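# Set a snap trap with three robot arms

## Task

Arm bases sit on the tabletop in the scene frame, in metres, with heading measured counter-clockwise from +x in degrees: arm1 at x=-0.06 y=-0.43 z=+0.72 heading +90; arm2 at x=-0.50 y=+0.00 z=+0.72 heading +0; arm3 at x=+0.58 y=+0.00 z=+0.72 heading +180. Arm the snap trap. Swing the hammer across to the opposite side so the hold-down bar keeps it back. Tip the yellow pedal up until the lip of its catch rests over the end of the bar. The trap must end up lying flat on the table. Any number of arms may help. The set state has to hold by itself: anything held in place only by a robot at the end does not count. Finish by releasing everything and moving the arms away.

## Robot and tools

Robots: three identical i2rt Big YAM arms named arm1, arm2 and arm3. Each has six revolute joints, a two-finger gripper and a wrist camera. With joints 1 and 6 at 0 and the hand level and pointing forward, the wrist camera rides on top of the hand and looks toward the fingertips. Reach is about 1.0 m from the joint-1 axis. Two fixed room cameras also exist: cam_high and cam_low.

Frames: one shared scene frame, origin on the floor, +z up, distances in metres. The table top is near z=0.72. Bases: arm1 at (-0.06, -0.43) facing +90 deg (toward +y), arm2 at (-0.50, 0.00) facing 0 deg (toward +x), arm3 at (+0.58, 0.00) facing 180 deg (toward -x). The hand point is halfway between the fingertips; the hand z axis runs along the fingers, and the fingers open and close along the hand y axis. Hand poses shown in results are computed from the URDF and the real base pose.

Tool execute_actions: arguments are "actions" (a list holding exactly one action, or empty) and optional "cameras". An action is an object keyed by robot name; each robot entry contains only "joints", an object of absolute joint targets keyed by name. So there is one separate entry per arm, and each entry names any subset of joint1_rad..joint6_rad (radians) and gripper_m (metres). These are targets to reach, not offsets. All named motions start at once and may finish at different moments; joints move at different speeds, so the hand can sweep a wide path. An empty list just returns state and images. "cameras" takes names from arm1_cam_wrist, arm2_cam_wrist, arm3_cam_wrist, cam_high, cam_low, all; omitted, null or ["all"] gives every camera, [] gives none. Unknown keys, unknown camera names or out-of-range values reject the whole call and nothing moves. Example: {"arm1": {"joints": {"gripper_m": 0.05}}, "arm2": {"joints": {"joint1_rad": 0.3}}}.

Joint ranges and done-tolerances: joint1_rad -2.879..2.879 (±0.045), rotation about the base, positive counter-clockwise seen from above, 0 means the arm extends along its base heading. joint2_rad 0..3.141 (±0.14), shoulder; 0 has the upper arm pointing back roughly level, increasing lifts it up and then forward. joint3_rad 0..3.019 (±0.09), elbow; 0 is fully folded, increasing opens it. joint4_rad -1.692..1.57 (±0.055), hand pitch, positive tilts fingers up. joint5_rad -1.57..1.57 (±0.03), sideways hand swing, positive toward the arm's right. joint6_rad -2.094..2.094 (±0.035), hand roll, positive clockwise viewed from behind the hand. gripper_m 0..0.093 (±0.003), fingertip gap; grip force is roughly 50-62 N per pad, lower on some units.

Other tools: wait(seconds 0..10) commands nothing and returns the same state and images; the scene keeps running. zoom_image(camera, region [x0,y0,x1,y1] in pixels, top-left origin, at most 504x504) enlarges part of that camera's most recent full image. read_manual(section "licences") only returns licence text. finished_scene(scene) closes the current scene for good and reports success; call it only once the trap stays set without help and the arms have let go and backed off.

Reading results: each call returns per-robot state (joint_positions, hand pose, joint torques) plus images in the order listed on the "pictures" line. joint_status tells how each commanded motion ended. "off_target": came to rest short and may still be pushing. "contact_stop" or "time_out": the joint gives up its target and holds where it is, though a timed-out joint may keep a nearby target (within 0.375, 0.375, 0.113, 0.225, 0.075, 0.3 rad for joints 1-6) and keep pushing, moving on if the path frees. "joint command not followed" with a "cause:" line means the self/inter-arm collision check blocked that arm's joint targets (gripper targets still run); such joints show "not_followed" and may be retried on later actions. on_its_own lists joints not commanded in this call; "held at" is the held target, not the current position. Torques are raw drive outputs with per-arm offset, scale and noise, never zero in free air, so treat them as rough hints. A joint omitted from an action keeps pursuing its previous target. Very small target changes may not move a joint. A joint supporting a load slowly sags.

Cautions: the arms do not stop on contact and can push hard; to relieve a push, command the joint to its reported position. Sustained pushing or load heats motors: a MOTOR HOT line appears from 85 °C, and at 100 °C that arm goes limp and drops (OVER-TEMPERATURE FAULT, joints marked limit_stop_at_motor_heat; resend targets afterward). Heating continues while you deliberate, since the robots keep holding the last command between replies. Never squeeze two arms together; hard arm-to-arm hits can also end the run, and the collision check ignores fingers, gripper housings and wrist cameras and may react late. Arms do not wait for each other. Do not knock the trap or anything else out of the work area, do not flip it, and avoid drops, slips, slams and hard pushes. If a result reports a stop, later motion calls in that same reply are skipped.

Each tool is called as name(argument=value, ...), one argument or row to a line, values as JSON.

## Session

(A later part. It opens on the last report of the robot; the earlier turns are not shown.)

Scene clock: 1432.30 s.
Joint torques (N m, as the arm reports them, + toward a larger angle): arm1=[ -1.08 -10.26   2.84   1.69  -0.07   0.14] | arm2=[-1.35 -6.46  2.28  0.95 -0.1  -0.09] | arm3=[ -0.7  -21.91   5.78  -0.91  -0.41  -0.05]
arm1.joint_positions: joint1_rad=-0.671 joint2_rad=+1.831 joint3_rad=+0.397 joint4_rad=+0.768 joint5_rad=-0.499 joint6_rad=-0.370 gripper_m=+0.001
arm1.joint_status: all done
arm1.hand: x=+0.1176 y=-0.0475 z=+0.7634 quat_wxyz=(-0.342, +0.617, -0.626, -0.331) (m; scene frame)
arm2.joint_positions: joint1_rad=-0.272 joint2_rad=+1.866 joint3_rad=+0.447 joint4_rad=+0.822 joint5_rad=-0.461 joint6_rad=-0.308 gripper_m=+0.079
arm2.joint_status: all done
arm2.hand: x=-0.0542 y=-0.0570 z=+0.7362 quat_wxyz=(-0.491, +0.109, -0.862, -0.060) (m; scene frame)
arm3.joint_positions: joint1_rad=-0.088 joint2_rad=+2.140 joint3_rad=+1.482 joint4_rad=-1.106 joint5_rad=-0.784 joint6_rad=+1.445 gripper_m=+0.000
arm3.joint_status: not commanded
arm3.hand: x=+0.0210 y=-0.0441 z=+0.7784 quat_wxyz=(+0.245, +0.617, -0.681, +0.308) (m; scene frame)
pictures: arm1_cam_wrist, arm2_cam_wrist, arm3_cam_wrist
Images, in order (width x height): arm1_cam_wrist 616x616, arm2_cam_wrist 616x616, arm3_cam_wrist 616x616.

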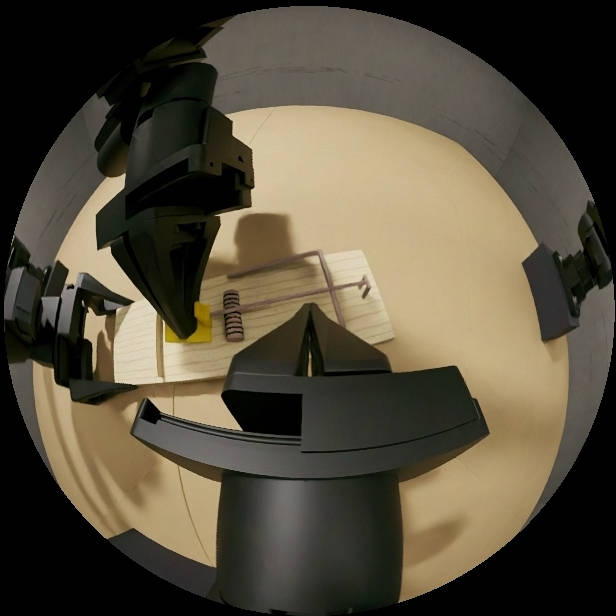

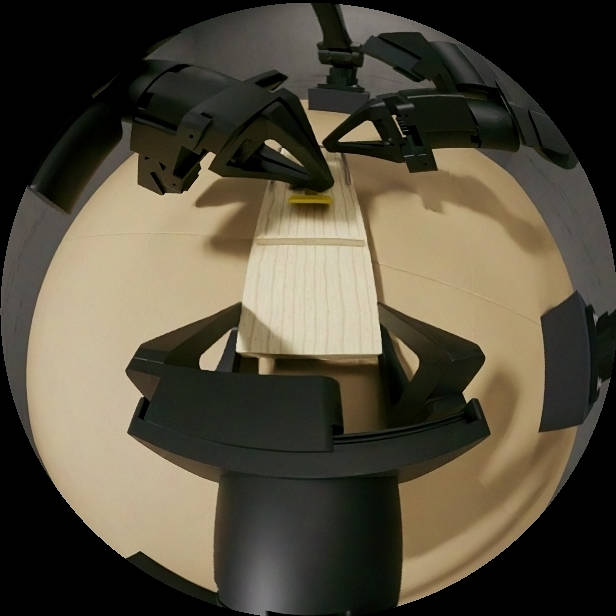

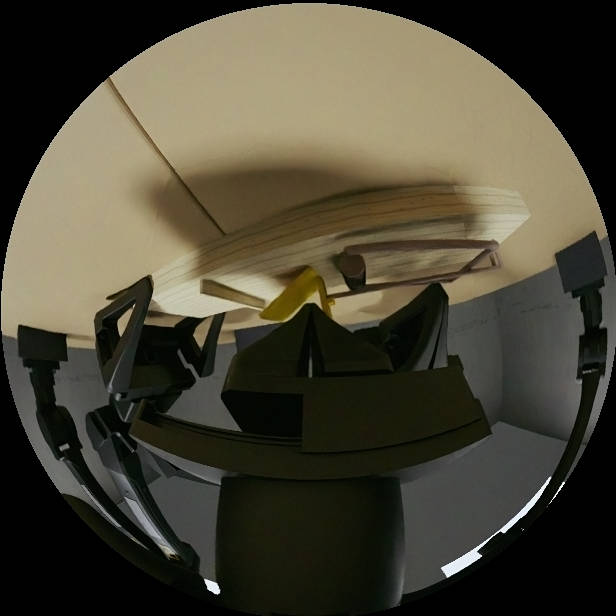

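execute_actions(
  actions=[
    {"arm2": {"joints": {"gripper_m": 0.093}}, "arm3": {"joints": {"joint1_rad": -0.09, "joint3_rad": 1.482, "joint4_rad": -1.108}}},
  ],
  cameras=["arm1_cam_wrist", "arm2_cam_wrist", "arm3_cam_wrist"],
)

Scene clock: 1454.83 s.
Joint torques (N m, as the arm reports them, + toward a larger angle): arm1=[ -1.02 -10.57   2.79   1.69  -0.09   0.14] | arm2=[-1.53 -6.43  2.25  0.97 -0.13 -0.09] | arm3=[  0.09 -22.15   6.9   -0.15  -0.41  -0.05]
arm1.joint_positions: joint1_rad=-0.671 joint2_rad=+1.831 joint3_rad=+0.397 joint4_rad=+0.768 joint5_rad=-0.499 joint6_rad=-0.370 gripper_m=+0.001
arm1.joint_status: not commanded
arm1.hand: x=+0.1176 y=-0.0475 z=+0.7634 quat_wxyz=(-0.342, +0.617, -0.626, -0.331) (m; scene frame)
arm2.joint_positions: joint1_rad=-0.272 joint2_rad=+1.866 joint3_rad=+0.447 joint4_rad=+0.821 joint5_rad=-0.460 joint6_rad=-0.306 gripper_m=+0.093
arm2.joint_status: all done
arm2.hand: x=-0.0543 y=-0.0570 z=+0.7360 quat_wxyz=(-0.491, +0.109, -0.862, -0.061) (m; scene frame)
arm3.joint_positions: joint1_rad=-0.088 joint2_rad=+2.140 joint3_rad=+1.482 joint4_rad=-1.106 joint5_rad=-0.784 joint6_rad=+1.445 gripper_m=+0.000
arm3.joint_status: all done
arm3.hand: x=+0.0210 y=-0.0441 z=+0.7784 quat_wxyz=(+0.245, +0.617, -0.681, +0.308) (m; scene frame)
pictures: arm1_cam_wrist, arm2_cam_wrist, arm3_cam_wrist
Images, in order (width x height): arm1_cam_wrist 616x616, arm2_cam_wrist 616x616, arm3_cam_wrist 616x616.

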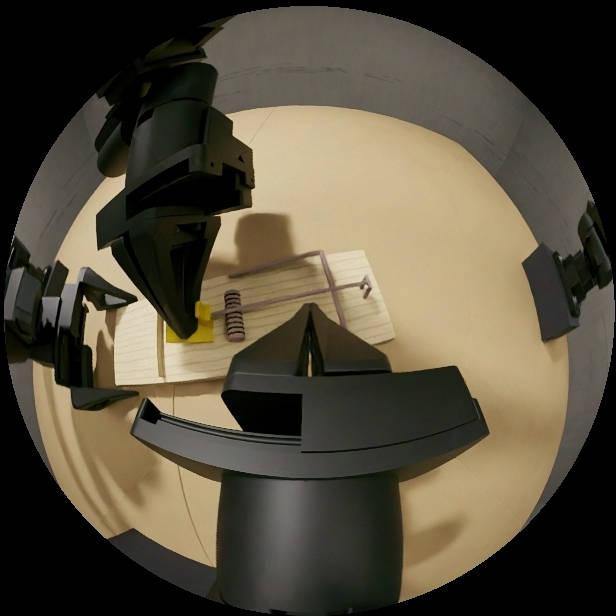

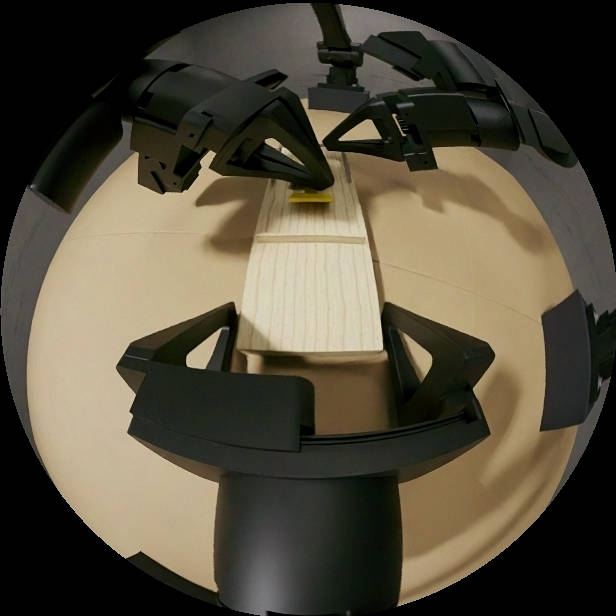

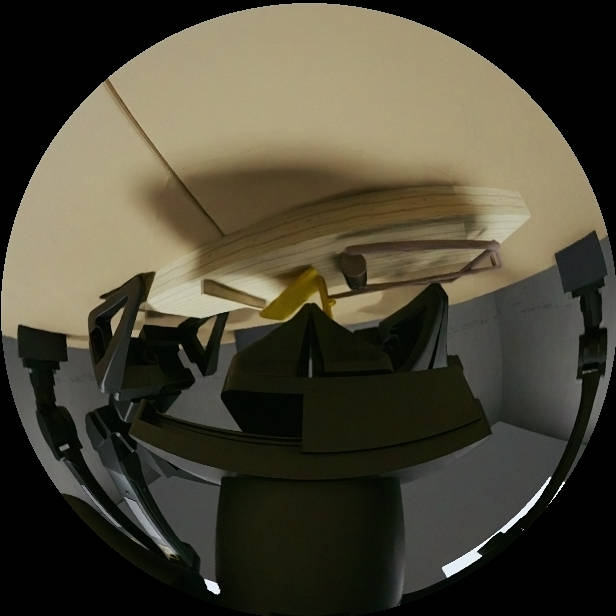

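execute_actions(
  actions=[
    {"arm2": {"joints": {"joint2_rad": 1.74, "joint4_rad": 0.821}}, "arm3": {"joints": {"joint2_rad": 1.93}}},
  ],
)

Scene clock: 1463.33 s.
Joint torques (N m, as the arm reports them, + toward a larger angle): arm1=[ -1.42 -10.28   2.76   1.83  -0.07   0.15] | arm2=[-1.15 -6.9   3.69  1.62 -0.09 -0.13] | arm3=[  0.04 -18.99   8.66   0.35  -0.43  -0.07]
arm1.joint_positions: joint1_rad=-0.671 joint2_rad=+1.831 joint3_rad=+0.397 joint4_rad=+0.768 joint5_rad=-0.499 joint6_rad=-0.370 gripper_m=+0.001
arm1.joint_status: not commanded
arm1.hand: x=+0.1176 y=-0.0475 z=+0.7634 quat_wxyz=(-0.342, +0.617, -0.626, -0.331) (m; scene frame)
arm2.joint_positions: joint1_rad=-0.272 joint2_rad=+1.738 joint3_rad=+0.443 joint4_rad=+0.821 joint5_rad=-0.460 joint6_rad=-0.306 gripper_m=+0.093
arm2.joint_status: all done
arm2.hand: x=-0.0388 y=-0.0620 z=+0.7898 quat_wxyz=(-0.539, +0.121, -0.833, -0.038) (m; scene frame)
arm3.joint_positions: joint1_rad=-0.088 joint2_rad=+1.899 joint3_rad=+1.482 joint4_rad=-1.106 joint5_rad=-0.784 joint6_rad=+1.445 gripper_m=+0.000
arm3.joint_status: all done
arm3.hand: x=+0.0006 y=-0.0407 z=+0.9076 quat_wxyz=(+0.314, +0.653, -0.652, +0.221) (m; scene frame)
pictures: arm1_cam_wrist, arm2_cam_wrist, arm3_cam_wrist, cam_high, cam_low
Images, in order (width x height): arm1_cam_wrist 616x616, arm2_cam_wrist 616x616, arm3_cam_wrist 616x616, cam_high 504x504, cam_low 504x504.

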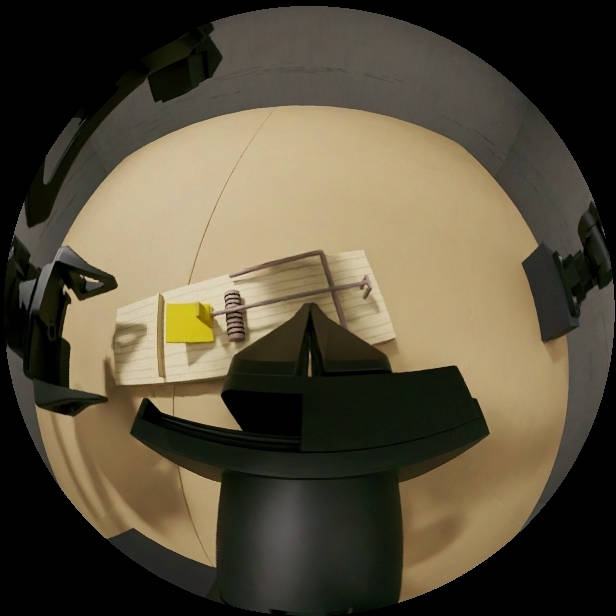

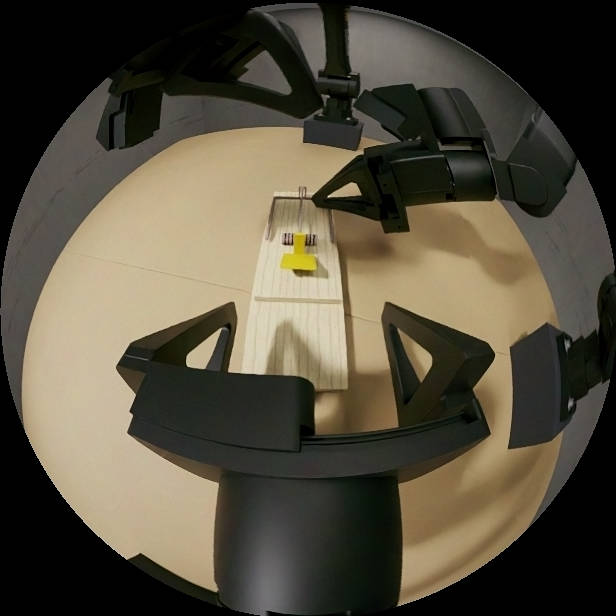

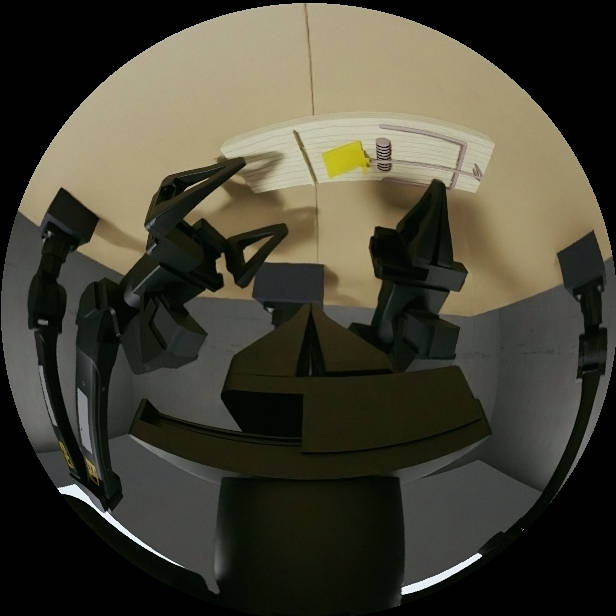

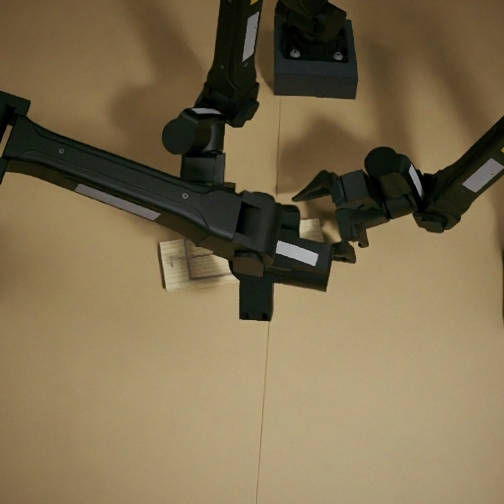

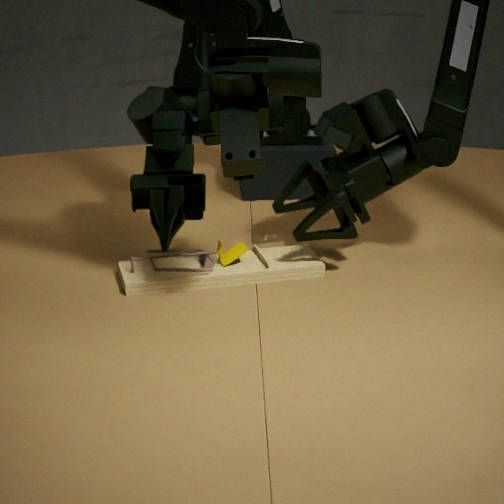

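execute_actions(
  actions=[
    {"arm1": {"joints": {"joint1_rad": -0.92, "joint2_rad": 1.52, "joint3_rad": 0.17}}, "arm2": {"joints": {"joint2_rad": 1.45, "joint3_rad": 0.17}}, "arm3": {"joints": {"joint1_rad": -0.4, "joint2_rad": 1.62, "joint3_rad": 1.17}}},
  ],
)

Scene clock: 1474.13 s.
Joint torques (N m, as the arm reports them, + toward a larger angle): arm1=[-1.48 -5.58  4.02  1.85 -0.09  0.13] | arm2=[-1.16 -3.69  3.82  1.68 -0.15 -0.08] | arm3=[  0.65 -15.32   7.38   0.36  -0.42  -0.07]
arm1.joint_positions: joint1_rad=-0.919 joint2_rad=+1.519 joint3_rad=+0.168 joint4_rad=+0.768 joint5_rad=-0.498 joint6_rad=-0.370 gripper_m=+0.001
arm1.joint_status: all done
arm1.hand: x=+0.1506 y=-0.1493 z=+0.8177 quat_wxyz=(-0.417, +0.534, -0.678, -0.287) (m; scene frame)
arm2.joint_positions: joint1_rad=-0.272 joint2_rad=+1.455 joint3_rad=+0.172 joint4_rad=+0.821 joint5_rad=-0.459 joint6_rad=-0.306 gripper_m=+0.093
arm2.joint_status: all done
arm2.hand: x=-0.1350 y=-0.0327 z=+0.8165 quat_wxyz=(-0.543, +0.122, -0.830, -0.036) (m; scene frame)
arm3.joint_positions: joint1_rad=-0.409 joint2_rad=+1.604 joint3_rad=+1.184 joint4_rad=-1.106 joint5_rad=-0.784 joint6_rad=+1.444 gripper_m=+0.000
arm3.joint_status: all done
arm3.hand: x=+0.1123 y=+0.0965 z=+0.9470 quat_wxyz=(+0.343, +0.541, -0.749, +0.168) (m; scene frame)
pictures: arm1_cam_wrist, arm2_cam_wrist, arm3_cam_wrist, cam_high, cam_low
Images, in order (width x height): arm1_cam_wrist 616x616, arm2_cam_wrist 616x616, arm3_cam_wrist 616x616, cam_high 504x504, cam_low 504x504.

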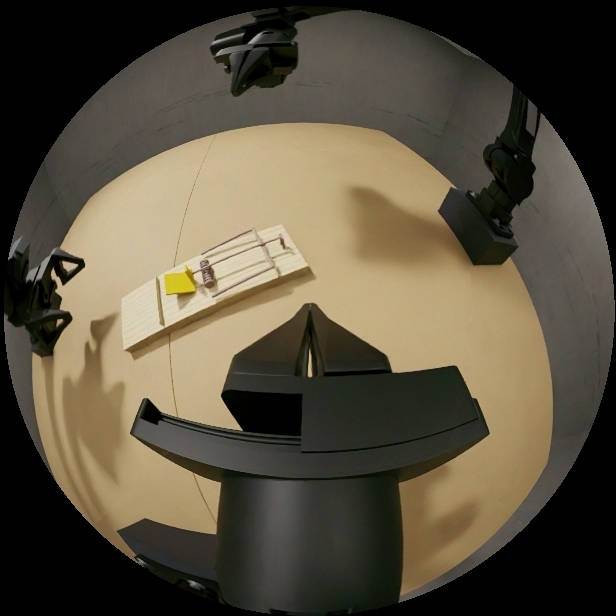

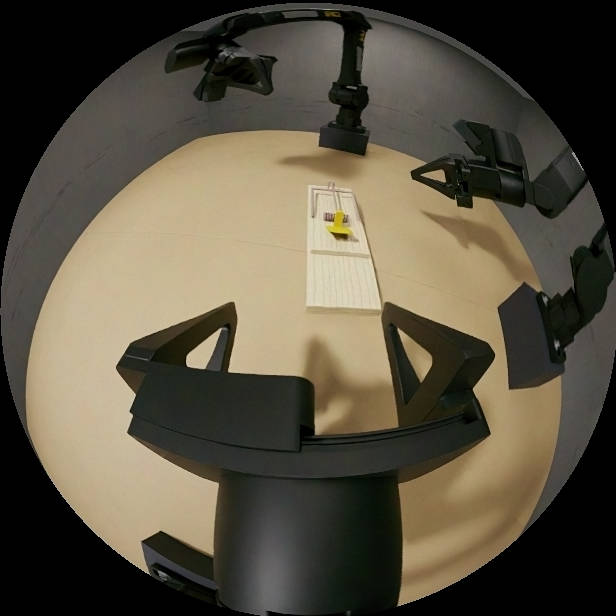

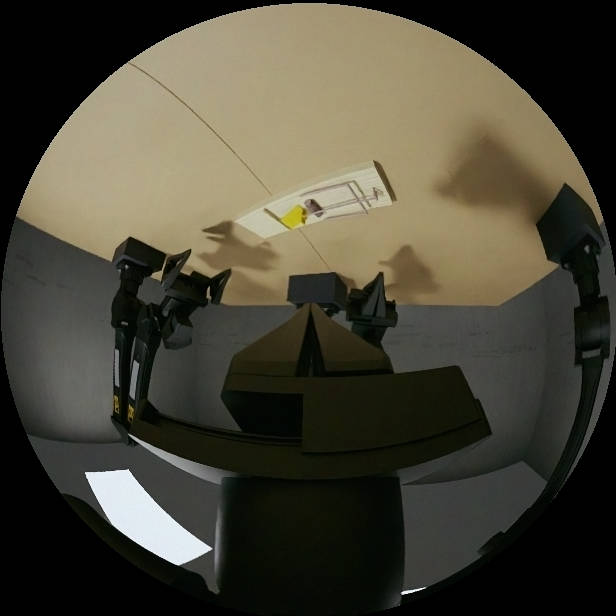

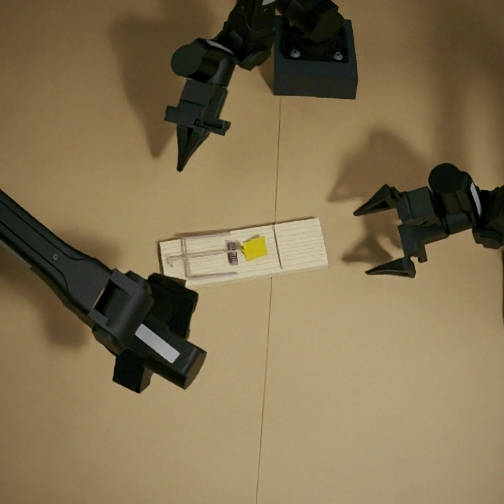

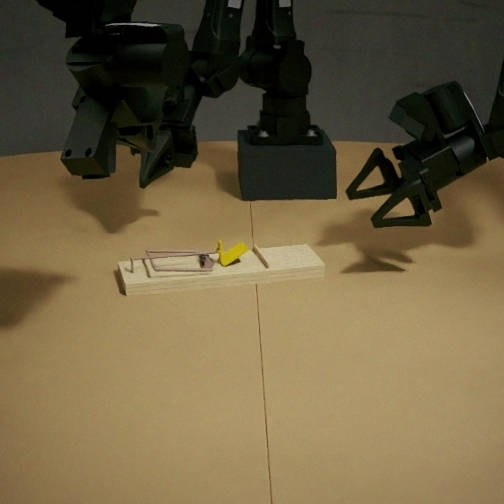

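zoom_image(
  camera="cam_low",
  region=[110, 220, 340, 310],
)

execute_actions(
  actions=[
    {"arm1": {"joints": {"joint1_rad": -1.12, "joint2_rad": 1.32}}, "arm2": {"joints": {"joint1_rad": -0.05, "joint2_rad": 1.23}}},
  ],
  cameras=["cam_high", "cam_low"],
)

Region (110, 220, 340, 310) of cam_low's 504x504 image, scaled by 2.191, with more detail than that image has; it fills the top 197 rows of this view, and the rest is white.

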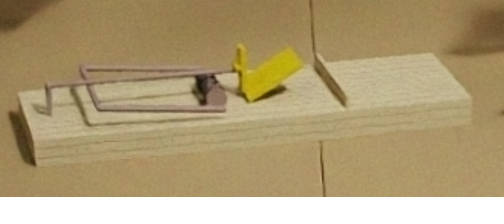

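Scene clock: 1479.77 s.
Joint torques (N m, as the arm reports them, + toward a larger angle): arm1=[-1.03 -3.89  5.93  1.9  -0.02  0.14] | arm2=[-1.14 -2.17  5.67  1.7  -0.1  -0.09] | arm3=[  0.83 -15.29   7.39   0.36  -0.43  -0.07]
arm1.joint_positions: joint1_rad=-1.119 joint2_rad=+1.314 joint3_rad=+0.168 joint4_rad=+0.768 joint5_rad=-0.498 joint6_rad=-0.369 gripper_m=+0.001
arm1.joint_status: all done
arm1.hand: x=+0.2170 y=-0.1883 z=+0.8853 quat_wxyz=(-0.529, +0.462, -0.672, -0.236) (m; scene frame)
arm2.joint_positions: joint1_rad=-0.053 joint2_rad=+1.229 joint3_rad=+0.172 joint4_rad=+0.821 joint5_rad=-0.458 joint6_rad=-0.306 gripper_m=+0.093
arm2.joint_status: all done
arm2.hand: x=-0.1256 y=+0.0459 z=+0.8941 quat_wxyz=(-0.623, +0.224, -0.747, -0.064) (m; scene frame)
arm3.joint_positions: joint1_rad=-0.409 joint2_rad=+1.604 joint3_rad=+1.184 joint4_rad=-1.106 joint5_rad=-0.784 joint6_rad=+1.444 gripper_m=+0.000
arm3.joint_status: not commanded
arm3.hand: x=+0.1123 y=+0.0965 z=+0.9470 quat_wxyz=(+0.343, +0.541, -0.749, +0.168) (m; scene frame)
pictures: cam_high, cam_low
Images, in order (width x height): cam_high 504x504, cam_low 504x504.

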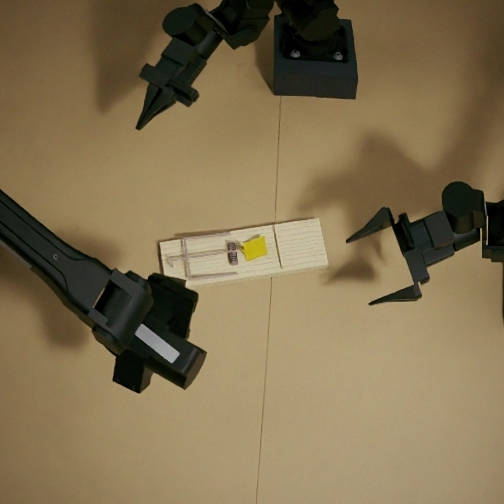

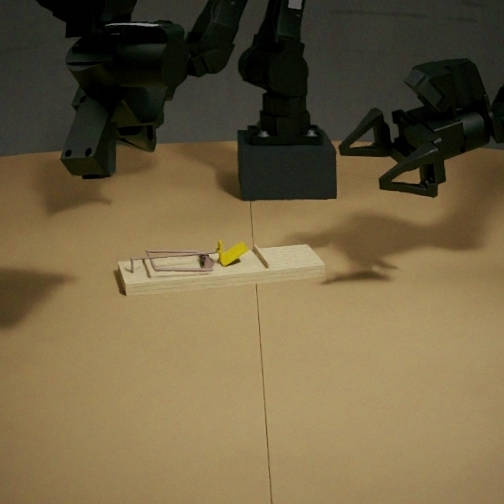

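execute_actions(
  actions=[],
)

Scene clock: 1493.83 s.
Joint torques (N m, as the arm reports them, + toward a larger angle): arm1=[-1.03 -4.01  5.74  2.02 -0.03  0.15] | arm2=[-1.01 -2.33  5.65  1.72 -0.1  -0.07] | arm3=[  0.81 -15.31   7.39   0.38  -0.43  -0.07]
arm1.joint_positions: joint1_rad=-1.119 joint2_rad=+1.314 joint3_rad=+0.168 joint4_rad=+0.768 joint5_rad=-0.498 joint6_rad=-0.369 gripper_m=+0.001
arm1.joint_status: all done
arm1.hand: x=+0.2170 y=-0.1883 z=+0.8853 quat_wxyz=(-0.529, +0.462, -0.672, -0.236) (m; scene frame)
arm2.joint_positions: joint1_rad=-0.053 joint2_rad=+1.229 joint3_rad=+0.172 joint4_rad=+0.821 joint5_rad=-0.458 joint6_rad=-0.306 gripper_m=+0.093
arm2.joint_status: all done
arm2.hand: x=-0.1256 y=+0.0459 z=+0.8941 quat_wxyz=(-0.623, +0.224, -0.747, -0.064) (m; scene frame)
arm3.joint_positions: joint1_rad=-0.409 joint2_rad=+1.604 joint3_rad=+1.184 joint4_rad=-1.106 joint5_rad=-0.784 joint6_rad=+1.444 gripper_m=+0.000
arm3.joint_status: not commanded
arm3.hand: x=+0.1123 y=+0.0965 z=+0.9470 quat_wxyz=(+0.343, +0.541, -0.749, +0.168) (m; scene frame)
pictures: arm1_cam_wrist, arm2_cam_wrist, arm3_cam_wrist, cam_high, cam_low
Images, in order (width x height): arm1_cam_wrist 616x616, arm2_cam_wrist 616x616, arm3_cam_wrist 616x616, cam_high 504x504, cam_low 504x504.

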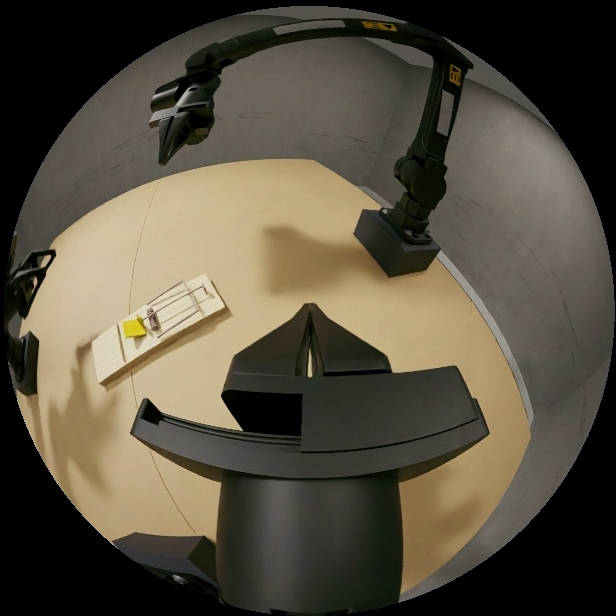

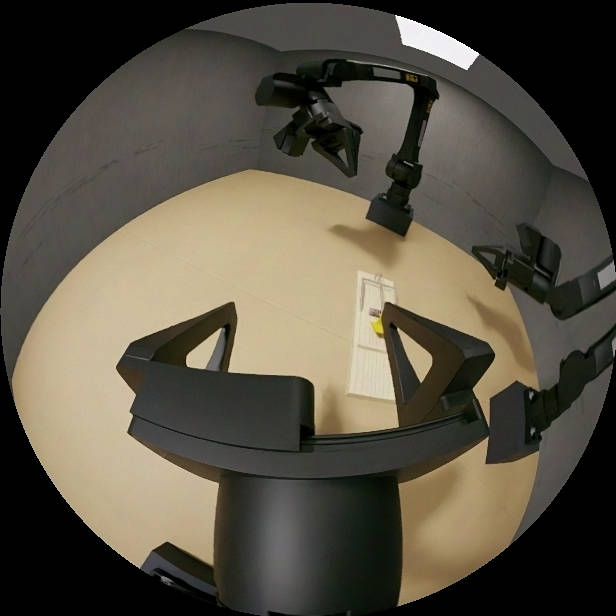

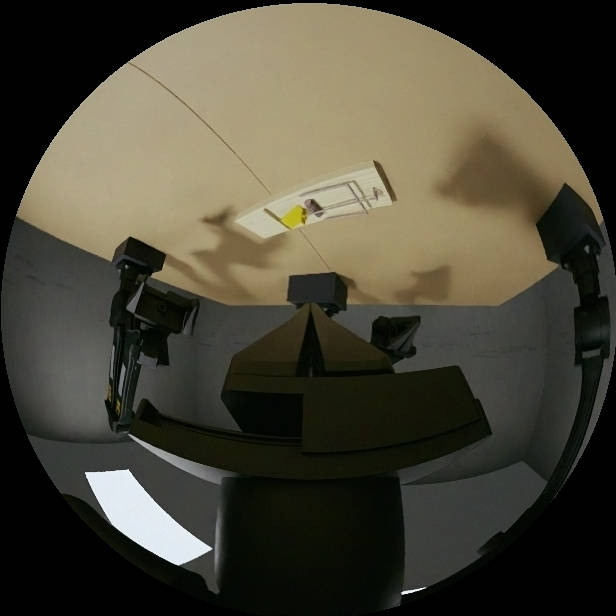

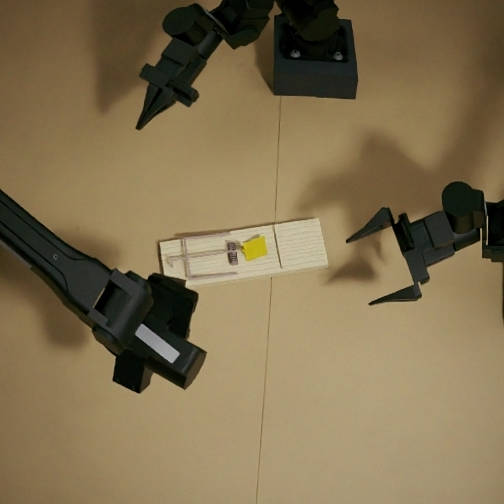

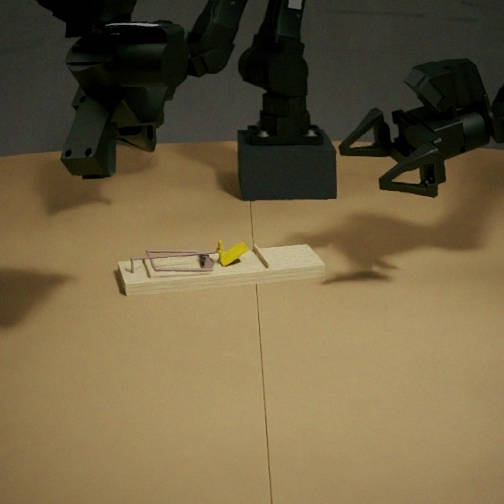

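The trap is set and all arms are clear. Finishing scene 1.

finished_scene(
  scene=1,
)

The scene is finished: the task was done.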